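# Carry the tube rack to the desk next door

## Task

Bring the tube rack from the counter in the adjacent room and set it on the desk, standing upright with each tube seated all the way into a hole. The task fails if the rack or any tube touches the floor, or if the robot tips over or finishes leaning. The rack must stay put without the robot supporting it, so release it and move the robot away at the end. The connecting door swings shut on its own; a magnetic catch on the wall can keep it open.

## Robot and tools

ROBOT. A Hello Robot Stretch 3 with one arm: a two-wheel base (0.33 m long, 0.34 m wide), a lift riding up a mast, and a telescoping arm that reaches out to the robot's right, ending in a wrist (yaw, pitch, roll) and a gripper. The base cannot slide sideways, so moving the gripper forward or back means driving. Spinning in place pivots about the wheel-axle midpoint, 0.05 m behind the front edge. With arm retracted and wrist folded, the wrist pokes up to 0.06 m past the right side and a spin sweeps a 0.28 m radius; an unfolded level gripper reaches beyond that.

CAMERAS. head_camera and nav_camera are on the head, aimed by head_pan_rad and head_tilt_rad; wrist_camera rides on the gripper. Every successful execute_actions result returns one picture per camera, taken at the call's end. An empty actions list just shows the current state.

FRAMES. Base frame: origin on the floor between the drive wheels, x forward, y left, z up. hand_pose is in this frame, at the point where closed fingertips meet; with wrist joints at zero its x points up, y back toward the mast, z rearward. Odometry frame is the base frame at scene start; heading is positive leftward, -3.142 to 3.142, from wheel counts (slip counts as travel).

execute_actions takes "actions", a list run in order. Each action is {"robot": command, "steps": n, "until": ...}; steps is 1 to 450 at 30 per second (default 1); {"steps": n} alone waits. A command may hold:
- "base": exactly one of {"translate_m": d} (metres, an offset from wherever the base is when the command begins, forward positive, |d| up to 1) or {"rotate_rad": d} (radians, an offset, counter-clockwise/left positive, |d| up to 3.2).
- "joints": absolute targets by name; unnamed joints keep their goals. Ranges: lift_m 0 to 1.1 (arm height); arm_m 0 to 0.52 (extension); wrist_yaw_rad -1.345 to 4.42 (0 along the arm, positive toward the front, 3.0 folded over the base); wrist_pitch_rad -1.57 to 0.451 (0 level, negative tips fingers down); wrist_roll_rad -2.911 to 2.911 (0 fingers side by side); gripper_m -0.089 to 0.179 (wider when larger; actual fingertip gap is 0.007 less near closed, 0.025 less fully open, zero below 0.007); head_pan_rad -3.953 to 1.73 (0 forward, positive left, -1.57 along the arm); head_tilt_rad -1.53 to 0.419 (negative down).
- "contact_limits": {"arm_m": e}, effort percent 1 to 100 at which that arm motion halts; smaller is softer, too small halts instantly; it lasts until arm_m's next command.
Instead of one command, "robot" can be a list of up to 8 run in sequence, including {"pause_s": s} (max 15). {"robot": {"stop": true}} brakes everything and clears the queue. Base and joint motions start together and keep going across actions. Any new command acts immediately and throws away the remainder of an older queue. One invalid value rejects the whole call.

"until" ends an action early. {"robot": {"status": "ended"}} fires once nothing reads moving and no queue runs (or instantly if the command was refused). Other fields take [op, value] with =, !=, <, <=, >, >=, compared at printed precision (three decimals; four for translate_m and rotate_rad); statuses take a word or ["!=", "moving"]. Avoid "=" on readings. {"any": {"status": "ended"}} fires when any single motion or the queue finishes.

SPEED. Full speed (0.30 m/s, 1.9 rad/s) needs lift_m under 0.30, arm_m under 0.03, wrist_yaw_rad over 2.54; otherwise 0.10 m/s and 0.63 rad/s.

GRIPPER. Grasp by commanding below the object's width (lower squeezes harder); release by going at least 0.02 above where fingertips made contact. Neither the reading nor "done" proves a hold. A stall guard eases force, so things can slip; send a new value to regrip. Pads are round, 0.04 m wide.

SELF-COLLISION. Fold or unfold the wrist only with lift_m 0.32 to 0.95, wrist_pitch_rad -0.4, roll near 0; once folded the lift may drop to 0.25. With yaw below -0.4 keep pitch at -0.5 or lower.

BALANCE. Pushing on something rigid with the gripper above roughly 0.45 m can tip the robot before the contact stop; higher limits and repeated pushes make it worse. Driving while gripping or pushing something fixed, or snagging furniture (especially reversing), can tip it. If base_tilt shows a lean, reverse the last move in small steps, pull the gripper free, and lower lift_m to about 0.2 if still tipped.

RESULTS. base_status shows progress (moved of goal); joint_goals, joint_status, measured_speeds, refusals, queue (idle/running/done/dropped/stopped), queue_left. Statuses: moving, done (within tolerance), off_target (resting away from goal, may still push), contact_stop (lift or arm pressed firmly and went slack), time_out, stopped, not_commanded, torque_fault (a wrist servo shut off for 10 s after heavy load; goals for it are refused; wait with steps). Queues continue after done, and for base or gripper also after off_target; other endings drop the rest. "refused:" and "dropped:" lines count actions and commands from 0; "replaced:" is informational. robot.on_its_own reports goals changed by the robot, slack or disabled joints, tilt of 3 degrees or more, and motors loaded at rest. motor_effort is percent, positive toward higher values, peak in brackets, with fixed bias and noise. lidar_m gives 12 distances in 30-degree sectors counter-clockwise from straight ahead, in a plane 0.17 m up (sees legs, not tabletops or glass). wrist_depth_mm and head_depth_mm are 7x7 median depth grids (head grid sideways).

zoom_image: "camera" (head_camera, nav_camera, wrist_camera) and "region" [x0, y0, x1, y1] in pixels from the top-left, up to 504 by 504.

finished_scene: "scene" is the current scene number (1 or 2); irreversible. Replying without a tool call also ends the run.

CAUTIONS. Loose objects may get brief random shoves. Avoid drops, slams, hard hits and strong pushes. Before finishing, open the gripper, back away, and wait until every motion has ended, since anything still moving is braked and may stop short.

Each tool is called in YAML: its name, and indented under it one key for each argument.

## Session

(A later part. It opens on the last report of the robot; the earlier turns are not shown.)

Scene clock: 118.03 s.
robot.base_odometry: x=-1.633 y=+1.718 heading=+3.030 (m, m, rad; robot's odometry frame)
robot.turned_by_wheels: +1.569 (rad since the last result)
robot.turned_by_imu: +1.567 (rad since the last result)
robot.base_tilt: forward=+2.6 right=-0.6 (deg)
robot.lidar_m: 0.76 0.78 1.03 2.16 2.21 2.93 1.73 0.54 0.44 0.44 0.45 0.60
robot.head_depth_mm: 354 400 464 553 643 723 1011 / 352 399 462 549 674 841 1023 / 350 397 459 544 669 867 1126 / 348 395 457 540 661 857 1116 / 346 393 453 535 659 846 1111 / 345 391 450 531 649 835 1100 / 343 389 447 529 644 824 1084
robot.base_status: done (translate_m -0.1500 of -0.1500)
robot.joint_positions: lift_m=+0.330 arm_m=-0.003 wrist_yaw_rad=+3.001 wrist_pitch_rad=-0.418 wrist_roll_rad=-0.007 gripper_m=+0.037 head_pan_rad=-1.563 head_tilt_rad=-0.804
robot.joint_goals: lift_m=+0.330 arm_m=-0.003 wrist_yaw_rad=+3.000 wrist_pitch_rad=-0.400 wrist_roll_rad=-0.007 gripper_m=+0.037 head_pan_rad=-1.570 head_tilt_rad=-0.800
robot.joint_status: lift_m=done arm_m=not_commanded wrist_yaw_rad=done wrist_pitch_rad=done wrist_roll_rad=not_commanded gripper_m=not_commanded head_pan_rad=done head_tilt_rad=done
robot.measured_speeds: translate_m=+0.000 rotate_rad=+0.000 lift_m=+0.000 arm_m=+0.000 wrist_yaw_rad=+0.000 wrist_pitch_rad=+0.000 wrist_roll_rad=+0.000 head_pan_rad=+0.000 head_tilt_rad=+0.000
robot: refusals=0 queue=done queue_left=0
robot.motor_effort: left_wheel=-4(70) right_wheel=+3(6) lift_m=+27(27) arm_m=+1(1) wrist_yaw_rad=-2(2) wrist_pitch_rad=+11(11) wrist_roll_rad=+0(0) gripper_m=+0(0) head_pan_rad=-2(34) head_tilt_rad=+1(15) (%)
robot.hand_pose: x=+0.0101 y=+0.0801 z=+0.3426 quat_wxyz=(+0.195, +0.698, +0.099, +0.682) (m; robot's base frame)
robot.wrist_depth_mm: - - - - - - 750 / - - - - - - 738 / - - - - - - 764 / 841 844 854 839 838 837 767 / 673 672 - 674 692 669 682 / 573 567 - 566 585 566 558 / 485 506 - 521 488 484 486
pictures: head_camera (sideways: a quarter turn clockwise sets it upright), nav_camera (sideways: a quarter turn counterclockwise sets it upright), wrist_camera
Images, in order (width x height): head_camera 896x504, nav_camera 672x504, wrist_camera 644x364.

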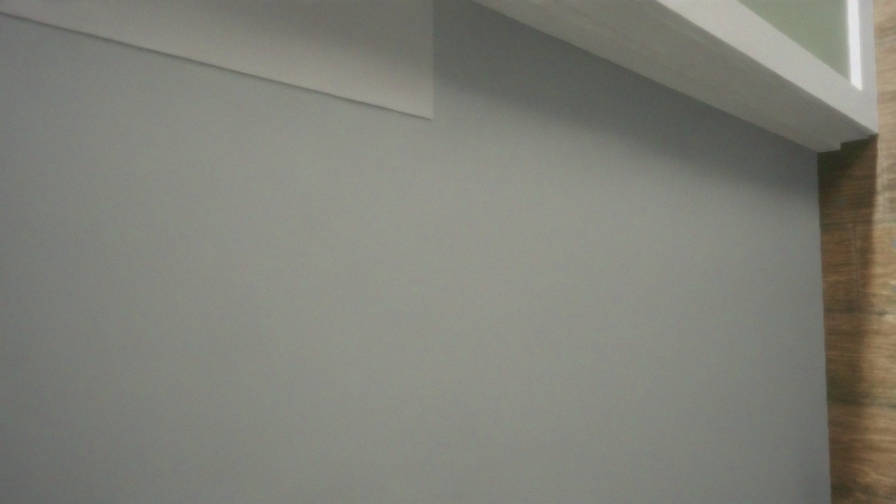

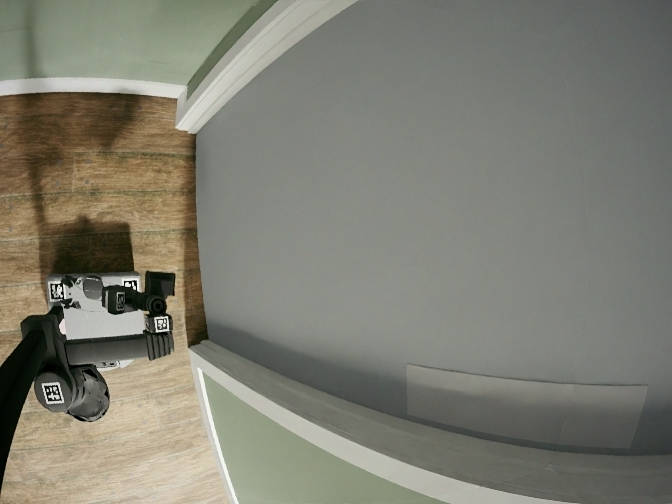

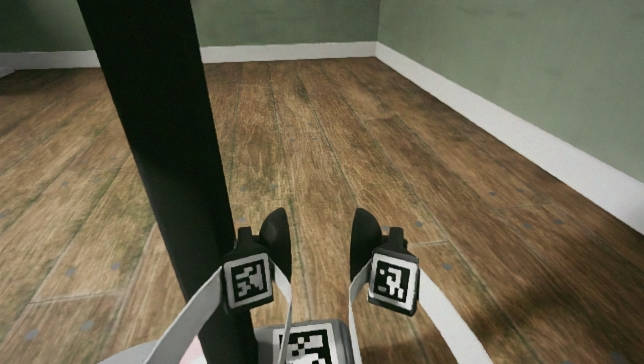

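execute_actions:
  actions:
    - {"robot":[{"base":{"translate_m":0.07}},{"joints":{"arm_m":0.45}}],"steps":450,"until":{"robot":{"status":"ended"}}}

Scene clock: 124.13 s.
robot.base_odometry: x=-1.703 y=+1.726 heading=+3.030 (m, m, rad; robot's odometry frame)
robot.turned_by_wheels: +0.000 (rad since the last result)
robot.turned_by_imu: -0.008 (rad since the last result)
robot.base_tilt: forward=+2.3 right=-0.6 (deg)
robot.lidar_m: 0.69 0.71 0.93 2.16 2.22 2.92 1.78 0.52 0.46 0.44 0.45 0.59
robot.head_depth_mm: 356 404 467 556 683 817 965 / 353 402 463 551 678 878 1106 / 352 399 461 544 670 831 1128 / 350 396 457 540 661 791 1104 / 347 393 454 536 655 808 1110 / 346 391 450 531 645 827 1094 / 344 389 447 528 639 818 1084
robot.base_status: done (translate_m +0.0700 of +0.0700)
robot.joint_positions: lift_m=+0.330 arm_m=+0.235 wrist_yaw_rad=+3.083 wrist_pitch_rad=-0.419 wrist_roll_rad=-0.007 gripper_m=+0.037 head_pan_rad=-1.563 head_tilt_rad=-0.802
robot.joint_goals: lift_m=+0.330 arm_m=+0.236 wrist_yaw_rad=+3.000 wrist_pitch_rad=-0.400 wrist_roll_rad=-0.007 gripper_m=+0.037 head_pan_rad=-1.570 head_tilt_rad=-0.800
robot.joint_status: lift_m=done arm_m=contact_stop wrist_yaw_rad=done wrist_pitch_rad=done wrist_roll_rad=not_commanded gripper_m=not_commanded head_pan_rad=done head_tilt_rad=done
robot.measured_speeds: translate_m=+0.000 rotate_rad=-0.001 lift_m=+0.000 arm_m=-0.028 wrist_yaw_rad=-0.250 wrist_pitch_rad=+0.000 wrist_roll_rad=+0.000 head_pan_rad=+0.000 head_tilt_rad=+0.000
robot: refusals=0 queue=dropped queue_left=0
robot.on_its_own: arm_m is slack since a contact_stop, until your next command for it (your +0.450 is given up)
robot.motor_effort: left_wheel=+12(15) right_wheel=+0(6) lift_m=+30(30) arm_m=+16(23) wrist_yaw_rad=-65(81) wrist_pitch_rad=+12(13) wrist_roll_rad=-1(0) gripper_m=+0(0) head_pan_rad=-3(3) head_tilt_rad=+0(1) (%)
robot.hand_pose: x=-0.0080 y=-0.1559 z=+0.3423 quat_wxyz=(+0.167, +0.693, +0.127, +0.689) (m; robot's base frame)
robot.wrist_depth_mm: - - - - - - 736 / - - - - - - 744 / - - - - - - 769 / 857 851 838 848 859 830 758 / 681 701 - - 698 683 678 / 580 596 - - 586 565 573 / 489 - - - 486 486 496
pictures: head_camera (sideways: a quarter turn clockwise sets it upright), nav_camera (sideways: a quarter turn counterclockwise sets it upright), wrist_camera
Images, in order (width x height): head_camera 896x504, nav_camera 672x504, wrist_camera 644x364.

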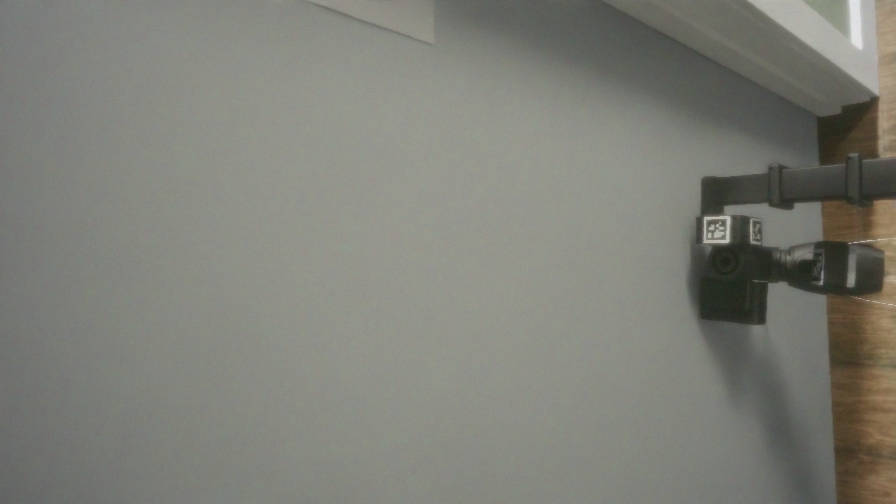

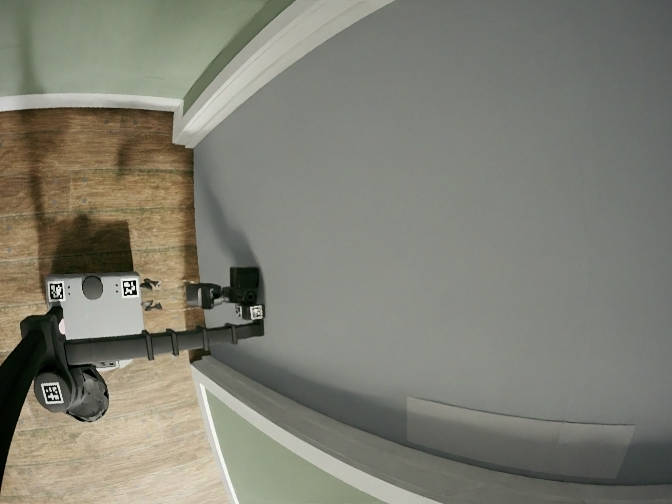

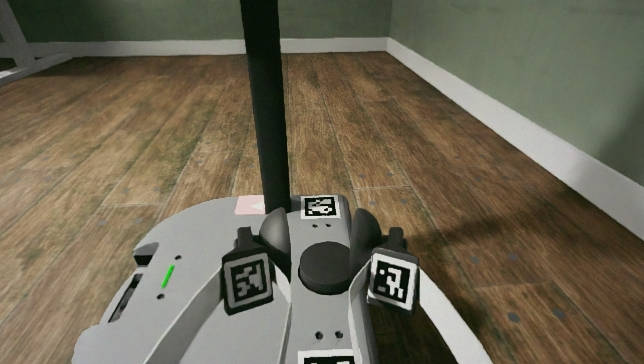

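execute_actions:
  actions:
    - {"robot":[{"joints":{"arm_m":0.19}},{"joints":{"wrist_yaw_rad":3.3}},{"joints":{"arm_m":0.45},"contact_limits":{"arm_m":60}}],"steps":300,"until":{"robot":{"status":"ended"}}}

Scene clock: 134.60 s.
robot.base_odometry: x=-1.703 y=+1.726 heading=+3.029 (m, m, rad; robot's odometry frame)
robot.turned_by_wheels: -0.001 (rad since the last result)
robot.turned_by_imu: -0.006 (rad since the last result)
robot.base_tilt: forward=+2.4 right=-0.6 (deg)
robot.lidar_m: 0.69 0.71 0.93 2.16 2.21 2.92 1.80 0.52 0.49 0.61 0.59 0.64
robot.head_depth_mm: 626 2522 2513 1977 1622 838 966 / 593 687 810 1811 1598 1350 1121 / 567 648 758 915 1126 1345 1173 / 540 613 711 846 1000 1283 1150 / 517 583 671 791 951 1227 1158 / 494 558 637 741 889 1110 1152 / 475 532 603 696 827 1015 1142
robot.base_status: done (translate_m +0.0700 of +0.0700)
robot.joint_positions: lift_m=+0.330 arm_m=+0.448 wrist_yaw_rad=+3.379 wrist_pitch_rad=-0.420 wrist_roll_rad=-0.006 gripper_m=+0.037 head_pan_rad=-1.564 head_tilt_rad=-0.800
robot.joint_goals: lift_m=+0.330 arm_m=+0.450 wrist_yaw_rad=+3.300 wrist_pitch_rad=-0.400 wrist_roll_rad=-0.006 gripper_m=+0.037 head_pan_rad=-1.570 head_tilt_rad=-0.800
robot.joint_status: lift_m=done arm_m=done wrist_yaw_rad=done wrist_pitch_rad=done wrist_roll_rad=not_commanded gripper_m=not_commanded head_pan_rad=done head_tilt_rad=done
robot.measured_speeds: translate_m=+0.000 rotate_rad=+0.000 lift_m=+0.000 arm_m=+0.000 wrist_yaw_rad=+0.000 wrist_pitch_rad=+0.000 wrist_roll_rad=+0.000 head_pan_rad=+0.000 head_tilt_rad=+0.000
robot: refusals=0 queue=done queue_left=0
robot.on_its_own: arm_m is at rest, and its effort (+20) is outside its rest range (-14 to +14); wrist_yaw_rad is at rest, and its effort (-64) is outside its rest range (-12 to +12)
robot.motor_effort: left_wheel=-6(11) right_wheel=+12(13) lift_m=+25(33) arm_m=+20(35) wrist_yaw_rad=-64(82) wrist_pitch_rad=+13(14) wrist_roll_rad=+0(1) gripper_m=+0(0) head_pan_rad=-3(3) head_tilt_rad=+0(1) (%)
robot.contact_limits: arm_m 37 (drawing in: default 16, maximum 26; extending or still: default 23, maximum 37)
robot.hand_pose: x=-0.0740 y=-0.3747 z=+0.3423 quat_wxyz=(+0.064, +0.667, +0.229, +0.707) (m; robot's base frame)
robot.wrist_depth_mm: - - - - - - - / - - - - - - - / - - - - - - - / 844 830 857 - - 855 838 / 692 675 700 - - 684 676 / 530 572 - - - 579 566 / 288 489 490 488 468 485 488
pictures: head_camera (sideways: a quarter turn clockwise sets it upright), nav_camera (sideways: a quarter turn counterclockwise sets it upright), wrist_camera
Images, in order (width x height): head_camera 896x504, nav_camera 672x504, wrist_camera 644x364.

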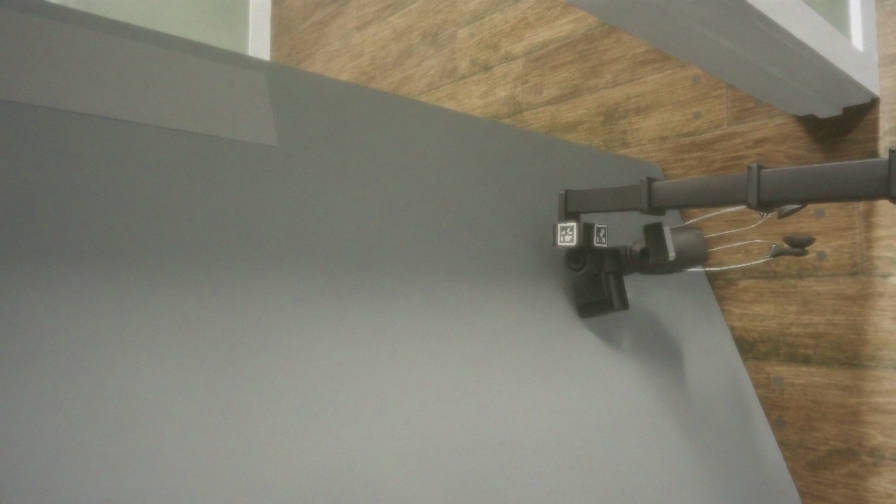

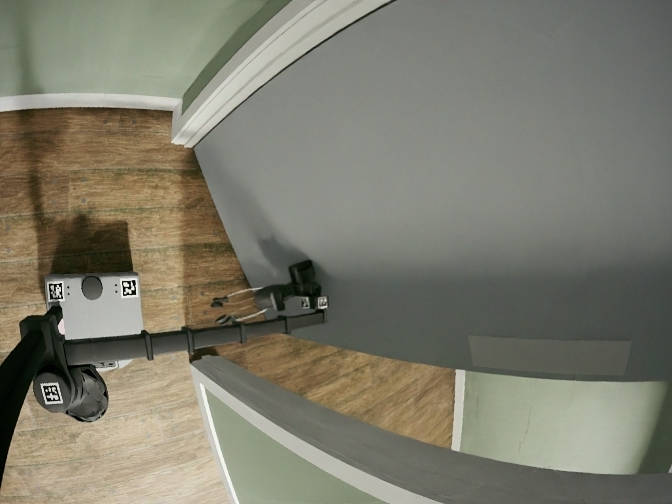

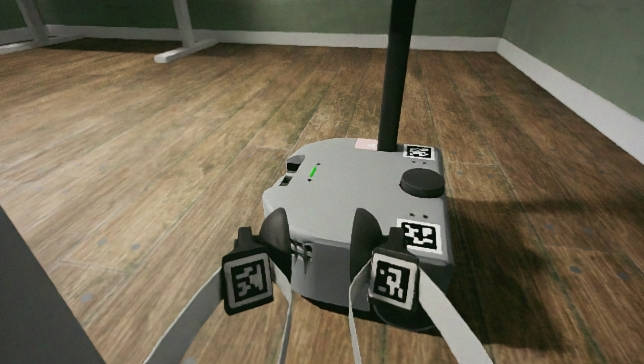

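execute_actions:
  actions:
    - {"robot":[{"joints":{"arm_m":0.52},"contact_limits":{"arm_m":37}},{"joints":{"arm_m":0.0,"wrist_yaw_rad":3.0,"lift_m":0.28,"head_pan_rad":0,"head_tilt_rad":-0.9}},{"base":{"rotate_rad":-1.5}},{"joints":{"lift_m":0.31}},{"base":{"translate_m":0.6}}],"steps":450,"until":{"robot":{"status":"ended"}}}

Scene clock: 142.67 s.
robot.base_odometry: x=-1.703 y=+1.726 heading=+3.029 (m, m, rad; robot's odometry frame)
robot.turned_by_wheels: -0.001 (rad since the last result)
robot.turned_by_imu: -0.120 (rad since the last result)
robot.base_tilt: forward=+2.3 right=-0.5 (deg)
robot.lidar_m: 0.71 0.71 0.87 1.69 2.18 2.24 3.04 0.63 0.48 0.63 0.60 0.62
robot.head_depth_mm: 2441 2760 2513 691 669 773 1118 / 2360 2744 2518 1946 1581 899 1098 / 622 716 855 1777 1596 1314 1160 / 587 667 775 923 1172 1311 1161 / 553 627 719 846 1013 1252 1158 / 523 587 670 776 930 1153 1152 / 497 554 626 719 845 1028 1146
robot.base_status: done (translate_m +0.0700 of +0.0700)
robot.joint_positions: lift_m=+0.330 arm_m=+0.515 wrist_yaw_rad=+3.785 wrist_pitch_rad=-0.419 wrist_roll_rad=-0.006 gripper_m=+0.037 head_pan_rad=-1.564 head_tilt_rad=-0.800
robot.joint_goals: lift_m=+0.330 arm_m=+0.520 wrist_yaw_rad=+3.753 wrist_pitch_rad=-0.400 wrist_roll_rad=-0.006 gripper_m=+0.037 head_pan_rad=-1.570 head_tilt_rad=-0.800
robot.joint_status: lift_m=done arm_m=off_target wrist_yaw_rad=done wrist_pitch_rad=done wrist_roll_rad=not_commanded gripper_m=not_commanded head_pan_rad=done head_tilt_rad=done
robot.measured_speeds: translate_m=+0.000 rotate_rad=+0.000 lift_m=+0.000 arm_m=+0.000 wrist_yaw_rad=+0.000 wrist_pitch_rad=+0.000 wrist_roll_rad=+0.000 head_pan_rad=+0.000 head_tilt_rad=+0.000
robot: refusals=0 queue=dropped queue_left=0
robot.on_its_own: wrist_yaw_rad is held at +3.753, not at your +3.300, by its stall guard, which is still easing; left_wheel is at rest, and its effort (-19) is outside its rest range (-18 to +18); right_wheel is at rest, and its effort (+21) is outside its rest range (-18 to +18); arm_m is at rest, and its effort (+16) is outside its rest range (-14 to +14)
robot.motor_effort: left_wheel=-19(23) right_wheel=+21(24) lift_m=+25(24) arm_m=+16(20) wrist_yaw_rad=-26(64) wrist_pitch_rad=+12(12) wrist_roll_rad=-1(1) gripper_m=+0(1) head_pan_rad=-2(2) head_tilt_rad=+0(0) (%)
robot.contact_limits: arm_m 37 (drawing in: default 16, maximum 26; extending or still: default 23, maximum 37)
robot.hand_pose: x=-0.1558 y=-0.4807 z=+0.3425 quat_wxyz=(-0.080, +0.607, +0.358, +0.705) (m; robot's base frame)
robot.wrist_depth_mm: 119 136 164 - - - - / 127 141 173 - - - - / 144 148 184 - - - - / 178 159 198 854 892 - 896 / 271 175 207 676 - - - / 364 200 - 543 - - - / 460 325 265 478 492 489 480
pictures: head_camera (sideways: a quarter turn clockwise sets it upright), nav_camera (sideways: a quarter turn counterclockwise sets it upright), wrist_camera
dropped: robot: command 0 of its queue: arm_m: off_target
Images, in order (width x height): head_camera 896x504, nav_camera 672x504, wrist_camera 644x364.

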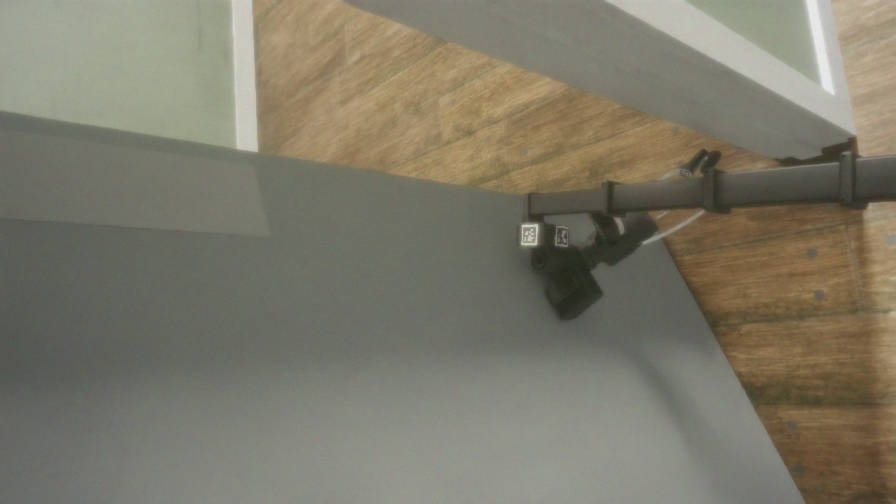

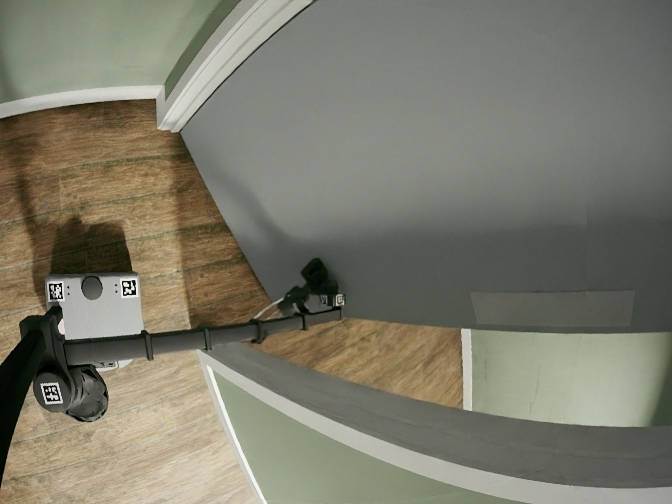

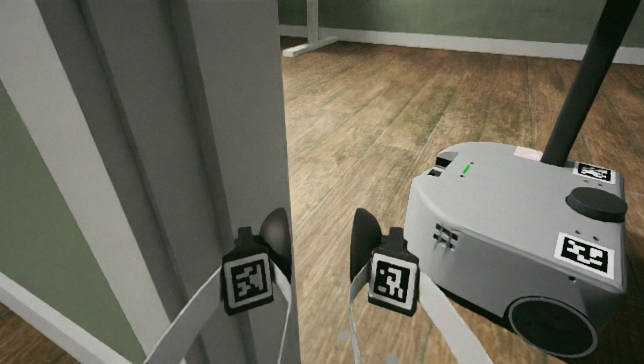

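execute_actions:
  actions:
    - {"robot":[{"base":{"rotate_rad":0.15}},{"joints":{"arm_m":0.0,"wrist_yaw_rad":3.0,"lift_m":0.28,"head_pan_rad":0,"head_tilt_rad":-0.9}},{"base":{"rotate_rad":-1.57}},{"joints":{"lift_m":0.31}},{"base":{"translate_m":0.6}}],"steps":450,"until":{"robot":{"status":"ended"}}}

Scene clock: 153.57 s.
robot.base_odometry: x=-1.703 y=+1.726 heading=-3.105 (m, m, rad; robot's odometry frame)
robot.turned_by_wheels: +0.150 (rad since the last result)
robot.turned_by_imu: +0.011 (rad since the last result)
robot.base_tilt: forward=+2.5 right=-0.6 (deg)
robot.lidar_m: 0.73 0.73 0.90 1.78 2.17 2.22 3.03 0.62 0.47 0.45 0.45 0.55
robot.head_depth_mm: 636 671 724 841 946 995 1045 / 646 752 866 945 1104 1245 1140 / 636 738 871 1073 1334 1293 1134 / 625 721 854 1049 1337 1281 1128 / 613 706 835 1015 1295 1275 1121 / 604 691 809 985 1240 1270 1123 / 593 679 795 962 1202 1262 1119
robot.base_status: off_target (rotate_rad +0.1500 of +0.1500)
robot.joint_positions: lift_m=+0.328 arm_m=+0.000 wrist_yaw_rad=+3.002 wrist_pitch_rad=-0.421 wrist_roll_rad=-0.009 gripper_m=+0.037 head_pan_rad=-0.007 head_tilt_rad=-0.891
robot.joint_goals: lift_m=+0.328 arm_m=+0.000 wrist_yaw_rad=+3.000 wrist_pitch_rad=-0.400 wrist_roll_rad=-0.009 gripper_m=+0.037 head_pan_rad=+0.000 head_tilt_rad=-0.900
robot.joint_status: lift_m=contact_stop arm_m=done wrist_yaw_rad=done wrist_pitch_rad=done wrist_roll_rad=not_commanded gripper_m=not_commanded head_pan_rad=done head_tilt_rad=done
robot.measured_speeds: translate_m=+0.000 rotate_rad=+0.000 lift_m=+0.000 arm_m=+0.000 wrist_yaw_rad=+0.000 wrist_pitch_rad=+0.000 wrist_roll_rad=+0.000 head_pan_rad=+0.000 head_tilt_rad=+0.000
robot: refusals=0 queue=dropped queue_left=0
robot.on_its_own: lift_m is slack since a contact_stop, until your next command for it (your +0.280 is given up)
robot.motor_effort: left_wheel=+0(54) right_wheel=+0(46) lift_m=+27(28) arm_m=-2(14) wrist_yaw_rad=-1(93) wrist_pitch_rad=+13(37) wrist_roll_rad=+1(2) gripper_m=+0(21) head_pan_rad=+3(37) head_tilt_rad=-3(11) (%)
robot.hand_pose: x=+0.0100 y=+0.0766 z=+0.3400 quat_wxyz=(+0.196, +0.697, +0.100, +0.683) (m; robot's base frame)
robot.wrist_depth_mm: - - - - - 848 637 / - - - - - 899 654 / - - - - - 915 672 / 835 837 834 828 829 819 683 / 676 674 - 662 690 677 651 / 563 559 - 567 578 565 563 / 484 503 - - 483 484 483
pictures: head_camera (sideways: a quarter turn clockwise sets it upright), nav_camera (sideways: a quarter turn counterclockwise sets it upright), wrist_camera
dropped: robot: command 1 of its queue: lift_m: contact_stop
Images, in order (width x height): head_camera 896x504, nav_camera 672x504, wrist_camera 644x364.

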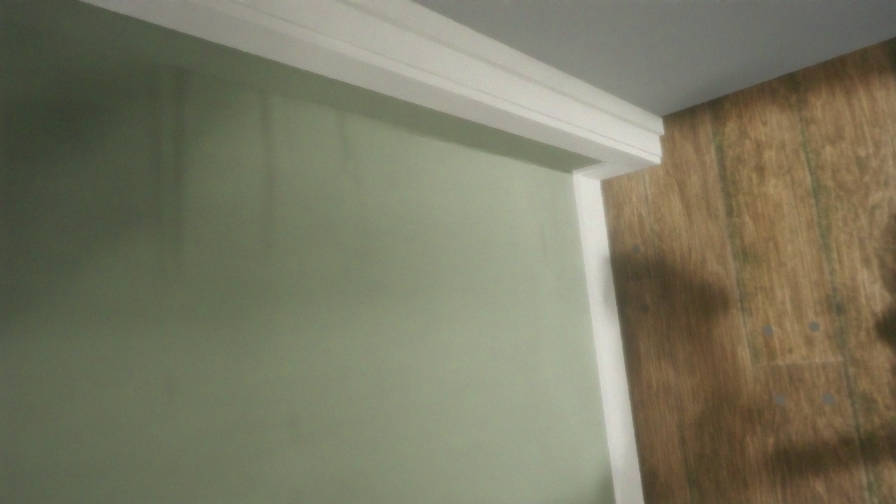

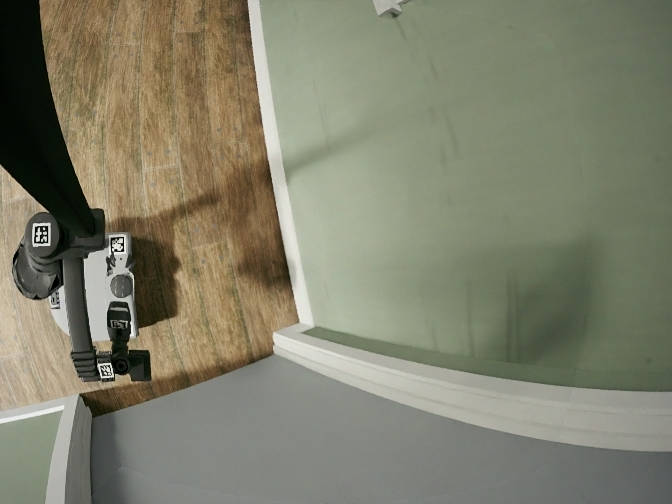

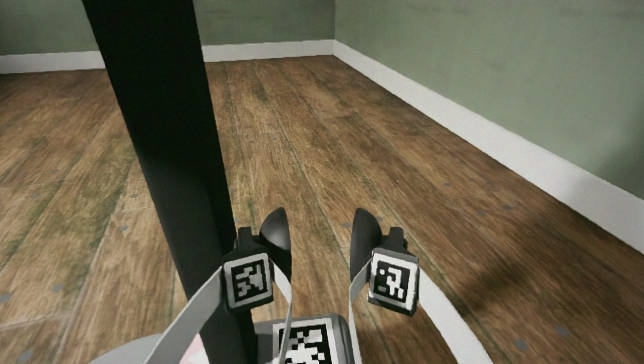

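execute_actions:
  actions:
    - {"robot":[{"joints":{"lift_m":0.33}},{"base":{"rotate_rad":-0.4}},{"base":{"translate_m":0.2}},{"base":{"rotate_rad":0.4}},{"base":{"translate_m":-0.19},"joints":{"head_pan_rad":-1.57,"head_tilt_rad":-0.8,"gripper_m":0.0}},{"joints":{"arm_m":0.5},"contact_limits":{"arm_m":37}}],"steps":450,"until":{"robot":{"status":"ended"}}}

Scene clock: 184.97 s.
robot.base_odometry: x=-1.700 y=+1.804 heading=-3.106 (m, m, rad; robot's odometry frame)
robot.turned_by_wheels: -0.001 (rad since the last result)
robot.turned_by_imu: -0.053 (rad since the last result)
robot.base_tilt: forward=+2.4 right=-0.5 (deg)
robot.lidar_m: 0.66 0.76 0.91 1.67 2.24 2.26 3.00 0.54 0.40 0.63 0.58 0.59
robot.head_depth_mm: 2407 2790 2558 514 546 626 993 / 2359 2686 2530 1954 1522 727 910 / 2320 2640 2477 1939 1592 1345 1048 / 612 696 820 1009 1456 1337 1154 / 569 644 740 867 1050 1274 1157 / 532 595 677 785 932 1146 1149 / 499 554 624 716 837 1002 1131
robot.base_status: done (translate_m -0.1901 of -0.1900)
robot.joint_positions: lift_m=+0.330 arm_m=+0.499 wrist_yaw_rad=+3.129 wrist_pitch_rad=-0.420 wrist_roll_rad=-0.008 gripper_m=+0.000 head_pan_rad=-1.564 head_tilt_rad=-0.801
robot.joint_goals: lift_m=+0.330 arm_m=+0.500 wrist_yaw_rad=+3.108 wrist_pitch_rad=-0.400 wrist_roll_rad=-0.008 gripper_m=+0.000 head_pan_rad=-1.570 head_tilt_rad=-0.800
robot.joint_status: lift_m=done arm_m=moving wrist_yaw_rad=done wrist_pitch_rad=done wrist_roll_rad=not_commanded gripper_m=done head_pan_rad=done head_tilt_rad=done
robot.measured_speeds: translate_m=+0.000 rotate_rad=+0.000 lift_m=+0.000 arm_m=+0.000 wrist_yaw_rad=+0.000 wrist_pitch_rad=+0.000 wrist_roll_rad=+0.000 head_pan_rad=+0.000 head_tilt_rad=+0.000
robot: refusals=0 queue=running queue_left=0
robot.on_its_own: wrist_yaw_rad is held at +3.108, not at your +3.000, by its stall guard, which is not easing now
robot.motor_effort: left_wheel=-28(33) right_wheel=+30(31) lift_m=+26(31) arm_m=+14(29) wrist_yaw_rad=-17(87) wrist_pitch_rad=+13(14) wrist_roll_rad=+1(1) gripper_m=-2(79) head_pan_rad=-3(35) head_tilt_rad=+0(7) (%)
robot.contact_limits: arm_m 37 (drawing in: default 16, maximum 26; extending or still: default 23, maximum 37)
robot.hand_pose: x=-0.0184 y=-0.4196 z=+0.3421 quat_wxyz=(+0.152, +0.689, +0.144, +0.694) (m; robot's base frame)
robot.wrist_depth_mm: - - - - - - 819 / - - - - - - 834 / - - - - - - 842 / 230 857 - - 853 833 794 / 206 687 - - 676 676 668 / 199 541 565 - 575 567 568 / 207 327 491 487 487 486 486
pictures: head_camera (sideways: a quarter turn clockwise sets it upright), nav_camera (sideways: a quarter turn counterclockwise sets it upright), wrist_camera
Images, in order (width x height): head_camera 896x504, nav_camera 672x504, wrist_camera 644x364.

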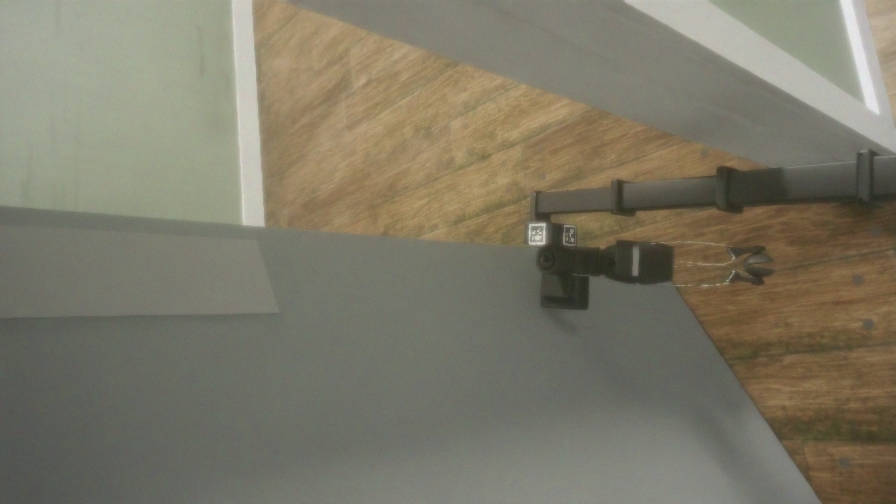

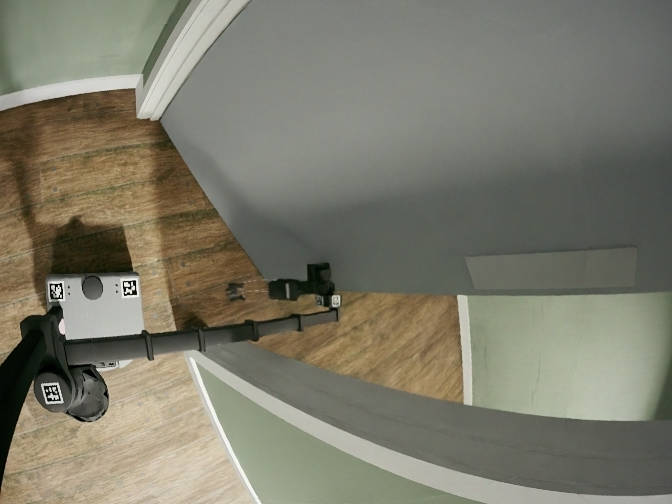

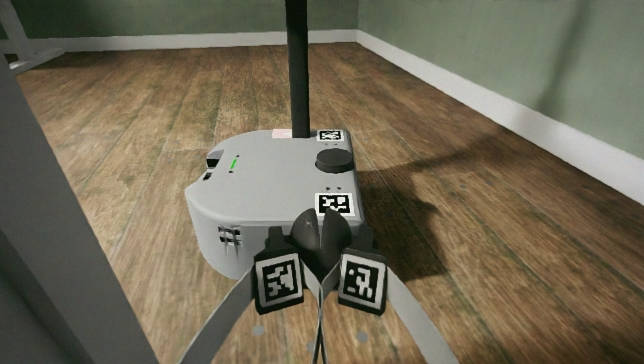

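execute_actions:
  actions:
    - {"robot":[{"base":{"translate_m":0.2}}],"steps":120,"until":{"robot":{"base_status":["!=","moving"]}}}

Scene clock: 191.13 s.
robot.base_odometry: x=-1.900 y=+1.797 heading=-3.106 (m, m, rad; robot's odometry frame)
robot.turned_by_wheels: +0.000 (rad since the last result)
robot.turned_by_imu: -0.302 (rad since the last result)
robot.base_tilt: forward=+4.3 right=-0.6 (deg)
robot.lidar_m: 0.51 0.61 0.64 0.88 2.31 2.38 3.26 0.88 0.48 0.59 0.47 0.47
robot.head_depth_mm: 2984 3222 557 584 649 865 1169 / 2826 3148 2488 1944 783 866 1113 / 2661 3002 2479 1928 1615 1328 1147 / 2430 2824 2366 1858 1522 1332 1161 / 563 636 730 856 1024 1263 1158 / 508 565 635 732 855 1028 1130 / 461 507 565 637 732 851 1027
robot.base_status: moving (translate_m +0.1999 of +0.2000)
robot.joint_positions: lift_m=+0.330 arm_m=+0.499 wrist_yaw_rad=+3.166 wrist_pitch_rad=-0.420 wrist_roll_rad=-0.008 gripper_m=+0.000 head_pan_rad=-1.564 head_tilt_rad=-0.801
robot.joint_goals: lift_m=+0.330 arm_m=+0.500 wrist_yaw_rad=+3.150 wrist_pitch_rad=-0.400 wrist_roll_rad=-0.008 gripper_m=+0.000 head_pan_rad=-1.570 head_tilt_rad=-0.800
robot.joint_status: lift_m=done arm_m=done wrist_yaw_rad=done wrist_pitch_rad=done wrist_roll_rad=not_commanded gripper_m=done head_pan_rad=done head_tilt_rad=done
robot.measured_speeds: translate_m=+0.000 rotate_rad=+0.002 lift_m=+0.000 arm_m=+0.000 wrist_yaw_rad=+0.000 wrist_pitch_rad=+0.000 wrist_roll_rad=+0.000 head_pan_rad=+0.000 head_tilt_rad=+0.000
robot: refusals=0 queue=running queue_left=0
robot.on_its_own: wrist_yaw_rad is held at +3.150, not at your +3.000, by its stall guard, which is not easing now
robot.motor_effort: left_wheel=-34(38) right_wheel=+33(35) lift_m=+26(26) arm_m=+9(11) wrist_yaw_rad=-13(26) wrist_pitch_rad=+12(13) wrist_roll_rad=+1(1) gripper_m=-2(1) head_pan_rad=-3(3) head_tilt_rad=+0(1) (%)
robot.contact_limits: arm_m 37 (drawing in: default 16, maximum 26; extending or still: default 23, maximum 37)
robot.hand_pose: x=-0.0267 y=-0.4198 z=+0.3422 quat_wxyz=(+0.139, +0.686, +0.157, +0.696) (m; robot's base frame)
robot.wrist_depth_mm: - - - - - 892 703 / - - - - - 914 720 / - - - - - 949 750 / 842 844 881 - 847 839 761 / 687 672 668 - 670 685 643 / 561 566 566 - 566 562 550 / 489 487 486 475 486 485 472
pictures: head_camera (sideways: a quarter turn clockwise sets it upright), nav_camera (sideways: a quarter turn counterclockwise sets it upright), wrist_camera
Images, in order (width x height): head_camera 896x504, nav_camera 672x504, wrist_camera 644x364.

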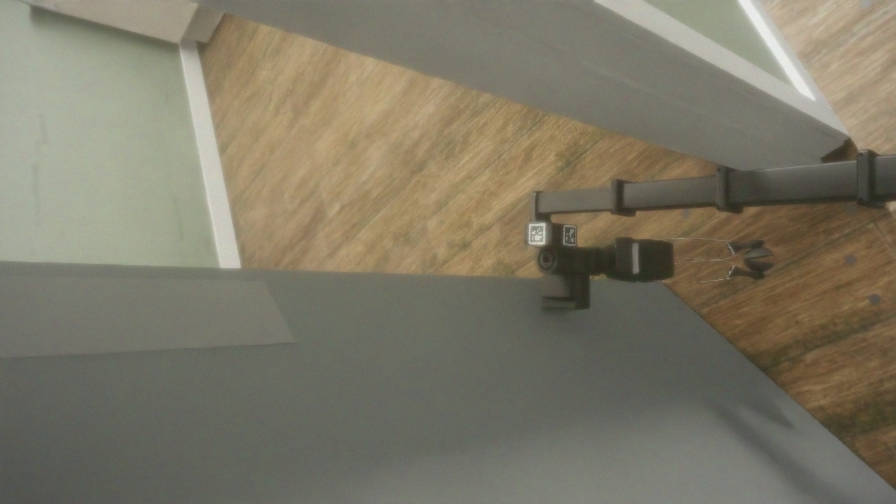

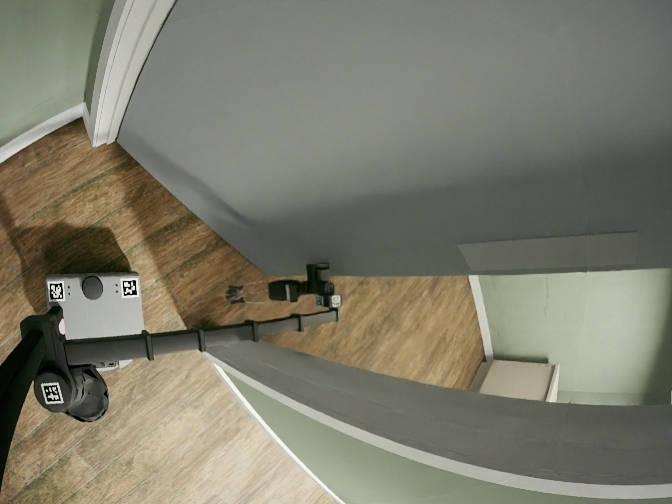

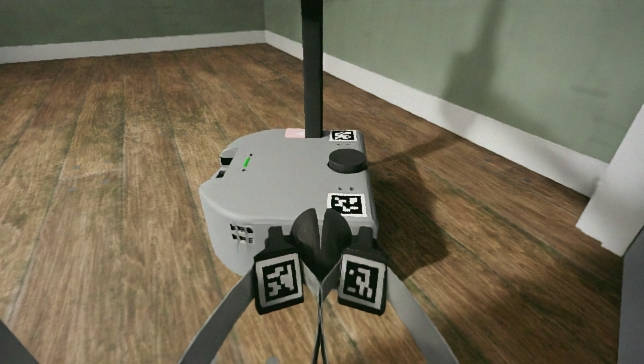

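execute_actions:
  actions:
    - {"robot":[{"joints":{"arm_m":0.0,"wrist_yaw_rad":3.0,"head_pan_rad":0,"head_tilt_rad":-0.9},"contact_limits":{"arm_m":26}},{"joints":{"lift_m":0.28}},{"base":{"rotate_rad":-1.55}},{"base":{"translate_m":0.55}}],"steps":450,"until":{"robot":{"status":"ended"}}}

Scene clock: 218.07 s.
robot.base_odometry: x=-1.933 y=+2.346 heading=+1.630 (m, m, rad; robot's odometry frame)
robot.turned_by_wheels: -1.547 (rad since the last result)
robot.turned_by_imu: -1.018 (rad since the last result)
robot.base_tilt: forward=+2.3 right=-0.5 (deg)
robot.lidar_m: - - 0.15 0.19 0.84 1.20 2.61 2.54 0.22 0.22 0.15 -
robot.head_depth_mm: - - - - - - - / - - - - - - - / - - - - - - - / - - - - - - - / - - - - - - - / - - - - - - - / - - - - - - -
robot.base_status: off_target (translate_m +0.5498 of +0.5500)
robot.joint_positions: lift_m=+0.280 arm_m=+0.000 wrist_yaw_rad=+3.000 wrist_pitch_rad=-0.418 wrist_roll_rad=-0.008 gripper_m=+0.000 head_pan_rad=+0.003 head_tilt_rad=-0.900
robot.joint_goals: lift_m=+0.280 arm_m=+0.000 wrist_yaw_rad=+3.000 wrist_pitch_rad=-0.400 wrist_roll_rad=-0.008 gripper_m=+0.000 head_pan_rad=+0.000 head_tilt_rad=-0.900
robot.joint_status: lift_m=done arm_m=done wrist_yaw_rad=done wrist_pitch_rad=done wrist_roll_rad=not_commanded gripper_m=done head_pan_rad=done head_tilt_rad=done
robot.measured_speeds: translate_m=+0.000 rotate_rad=+0.000 lift_m=+0.000 arm_m=+0.000 wrist_yaw_rad=+0.000 wrist_pitch_rad=+0.000 wrist_roll_rad=+0.000 head_pan_rad=+0.000 head_tilt_rad=+0.000
robot: refusals=0 queue=done queue_left=0
robot.on_its_own: left_wheel is at rest, and its effort (+84) is outside its rest range (-18 to +18)
robot.motor_effort: left_wheel=+84(100) right_wheel=+1(42) lift_m=+26(28) arm_m=+0(6) wrist_yaw_rad=+1(14) wrist_pitch_rad=+12(14) wrist_roll_rad=+0(0) gripper_m=-3(2) head_pan_rad=-1(33) head_tilt_rad=+0(11) (%)
robot.contact_limits: arm_m 26 (drawing in: default 16, maximum 26; extending or still: default 23, maximum 37)
robot.hand_pose: x=+0.0104 y=+0.0770 z=+0.2926 quat_wxyz=(+0.195, +0.697, +0.099, +0.683) (m; robot's base frame)
robot.wrist_depth_mm: 715 - 732 333 142 90 66 / 773 - 769 360 146 91 67 / 835 836 816 394 152 94 68 / 759 752 750 438 157 96 69 / 605 594 624 - 162 98 70 / 506 512 - - 153 100 71 / 448 - - - 200 103 73
pictures: head_camera (sideways: a quarter turn clockwise sets it upright), nav_camera (sideways: a quarter turn counterclockwise sets it upright), wrist_camera
Images, in order (width x height): head_camera 896x504, nav_camera 672x504, wrist_camera 644x364.

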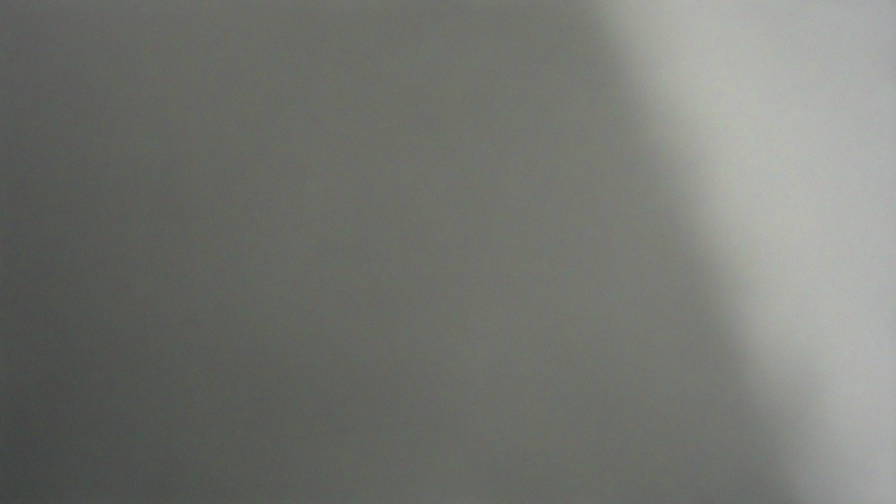

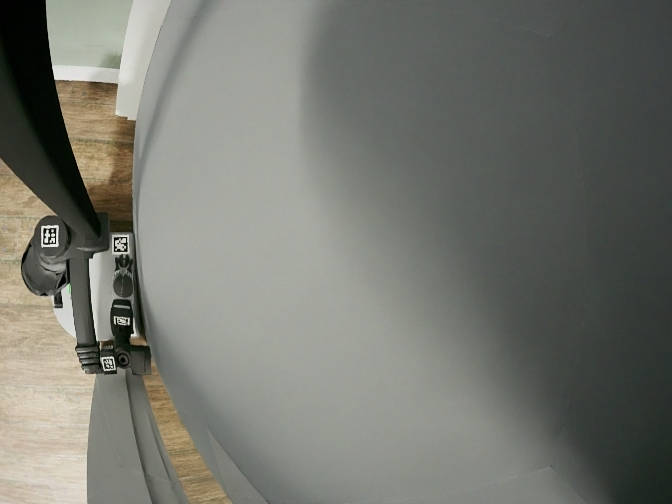

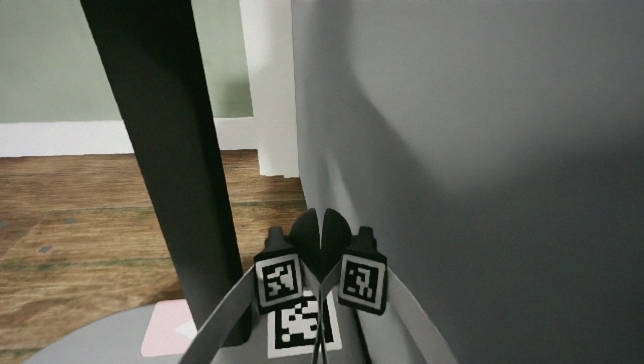

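execute_actions:
  actions:
    - {"robot":[{"base":{"translate_m":-0.4}},{"base":{"rotate_rad":3.14},"joints":{"head_pan_rad":-3.14,"head_tilt_rad":-0.9}},{"joints":{"lift_m":0.31}},{"base":{"translate_m":-0.35}}],"steps":450,"until":{"robot":{"status":"ended"}}}

Scene clock: 235.57 s.
robot.base_odometry: x=-1.930 y=+2.296 heading=-1.514 (m, m, rad; robot's odometry frame)
robot.turned_by_wheels: +3.139 (rad since the last result)
robot.turned_by_imu: +3.135 (rad since the last result)
robot.base_tilt: forward=+2.6 right=-0.6 (deg)
robot.lidar_m: 2.56 2.51 0.23 0.21 0.23 0.33 0.27 0.27 0.30 0.48 0.85 1.19
robot.head_depth_mm: - 304 367 485 1503 1294 1147 / - 297 346 437 592 1270 1151 / - 290 330 411 542 799 - / - - 313 386 501 705 - / - - 302 363 464 638 892 / - - 295 343 432 581 851 / - - 289 325 404 529 774
robot.base_status: off_target (translate_m -0.3499 of -0.3500)
robot.joint_positions: lift_m=+0.310 arm_m=+0.000 wrist_yaw_rad=+3.000 wrist_pitch_rad=-0.418 wrist_roll_rad=-0.008 gripper_m=+0.000 head_pan_rad=-3.134 head_tilt_rad=-0.899
robot.joint_goals: lift_m=+0.310 arm_m=+0.000 wrist_yaw_rad=+3.000 wrist_pitch_rad=-0.400 wrist_roll_rad=-0.008 gripper_m=+0.000 head_pan_rad=-3.140 head_tilt_rad=-0.900
robot.joint_status: lift_m=done arm_m=done wrist_yaw_rad=done wrist_pitch_rad=done wrist_roll_rad=not_commanded gripper_m=done head_pan_rad=done head_tilt_rad=done
robot.measured_speeds: translate_m=+0.000 rotate_rad=+0.000 lift_m=+0.000 arm_m=+0.000 wrist_yaw_rad=+0.000 wrist_pitch_rad=+0.000 wrist_roll_rad=+0.000 head_pan_rad=+0.000 head_tilt_rad=+0.000
robot: refusals=0 queue=done queue_left=0
robot.on_its_own: left_wheel is at rest, and its effort (-21) is outside its rest range (-18 to +18)
robot.motor_effort: left_wheel=-21(84) right_wheel=-18(26) lift_m=+30(31) arm_m=+0(0) wrist_yaw_rad=+0(2) wrist_pitch_rad=+11(12) wrist_roll_rad=+0(1) gripper_m=-2(2) head_pan_rad=-3(36) head_tilt_rad=-2(1) (%)
robot.contact_limits: arm_m 26 (drawing in: default 16, maximum 26; extending or still: default 23, maximum 37)
robot.hand_pose: x=+0.0104 y=+0.0770 z=+0.3224 quat_wxyz=(+0.195, +0.697, +0.099, +0.683) (m; robot's base frame)
robot.wrist_depth_mm: - - 230 238 - - - / - - 250 261 - - - / - - 271 285 - - - / 805 804 302 312 790 808 790 / 656 654 334 - 642 654 647 / 544 542 - - 537 551 543 / 468 498 - - 468 472 464
pictures: head_camera (sideways: a quarter turn clockwise sets it upright), nav_camera (sideways: a quarter turn counterclockwise sets it upright), wrist_camera
Images, in order (width x height): head_camera 896x504, nav_camera 672x504, wrist_camera 644x364.

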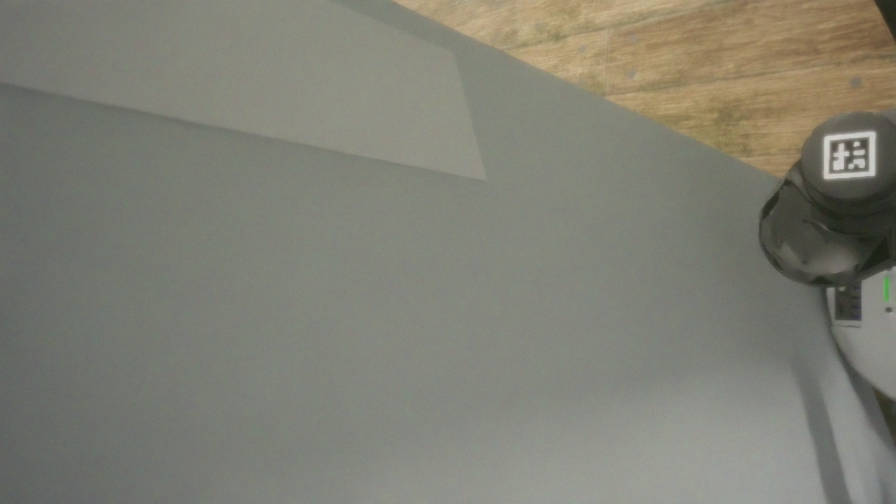

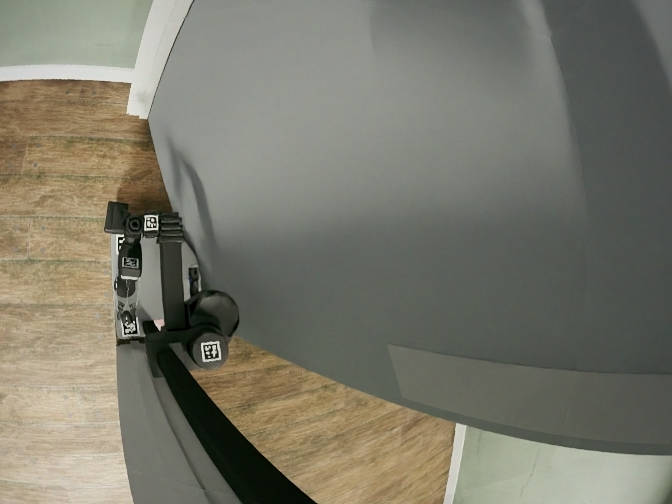

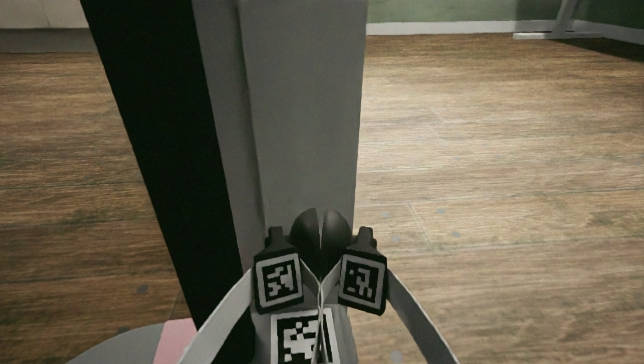

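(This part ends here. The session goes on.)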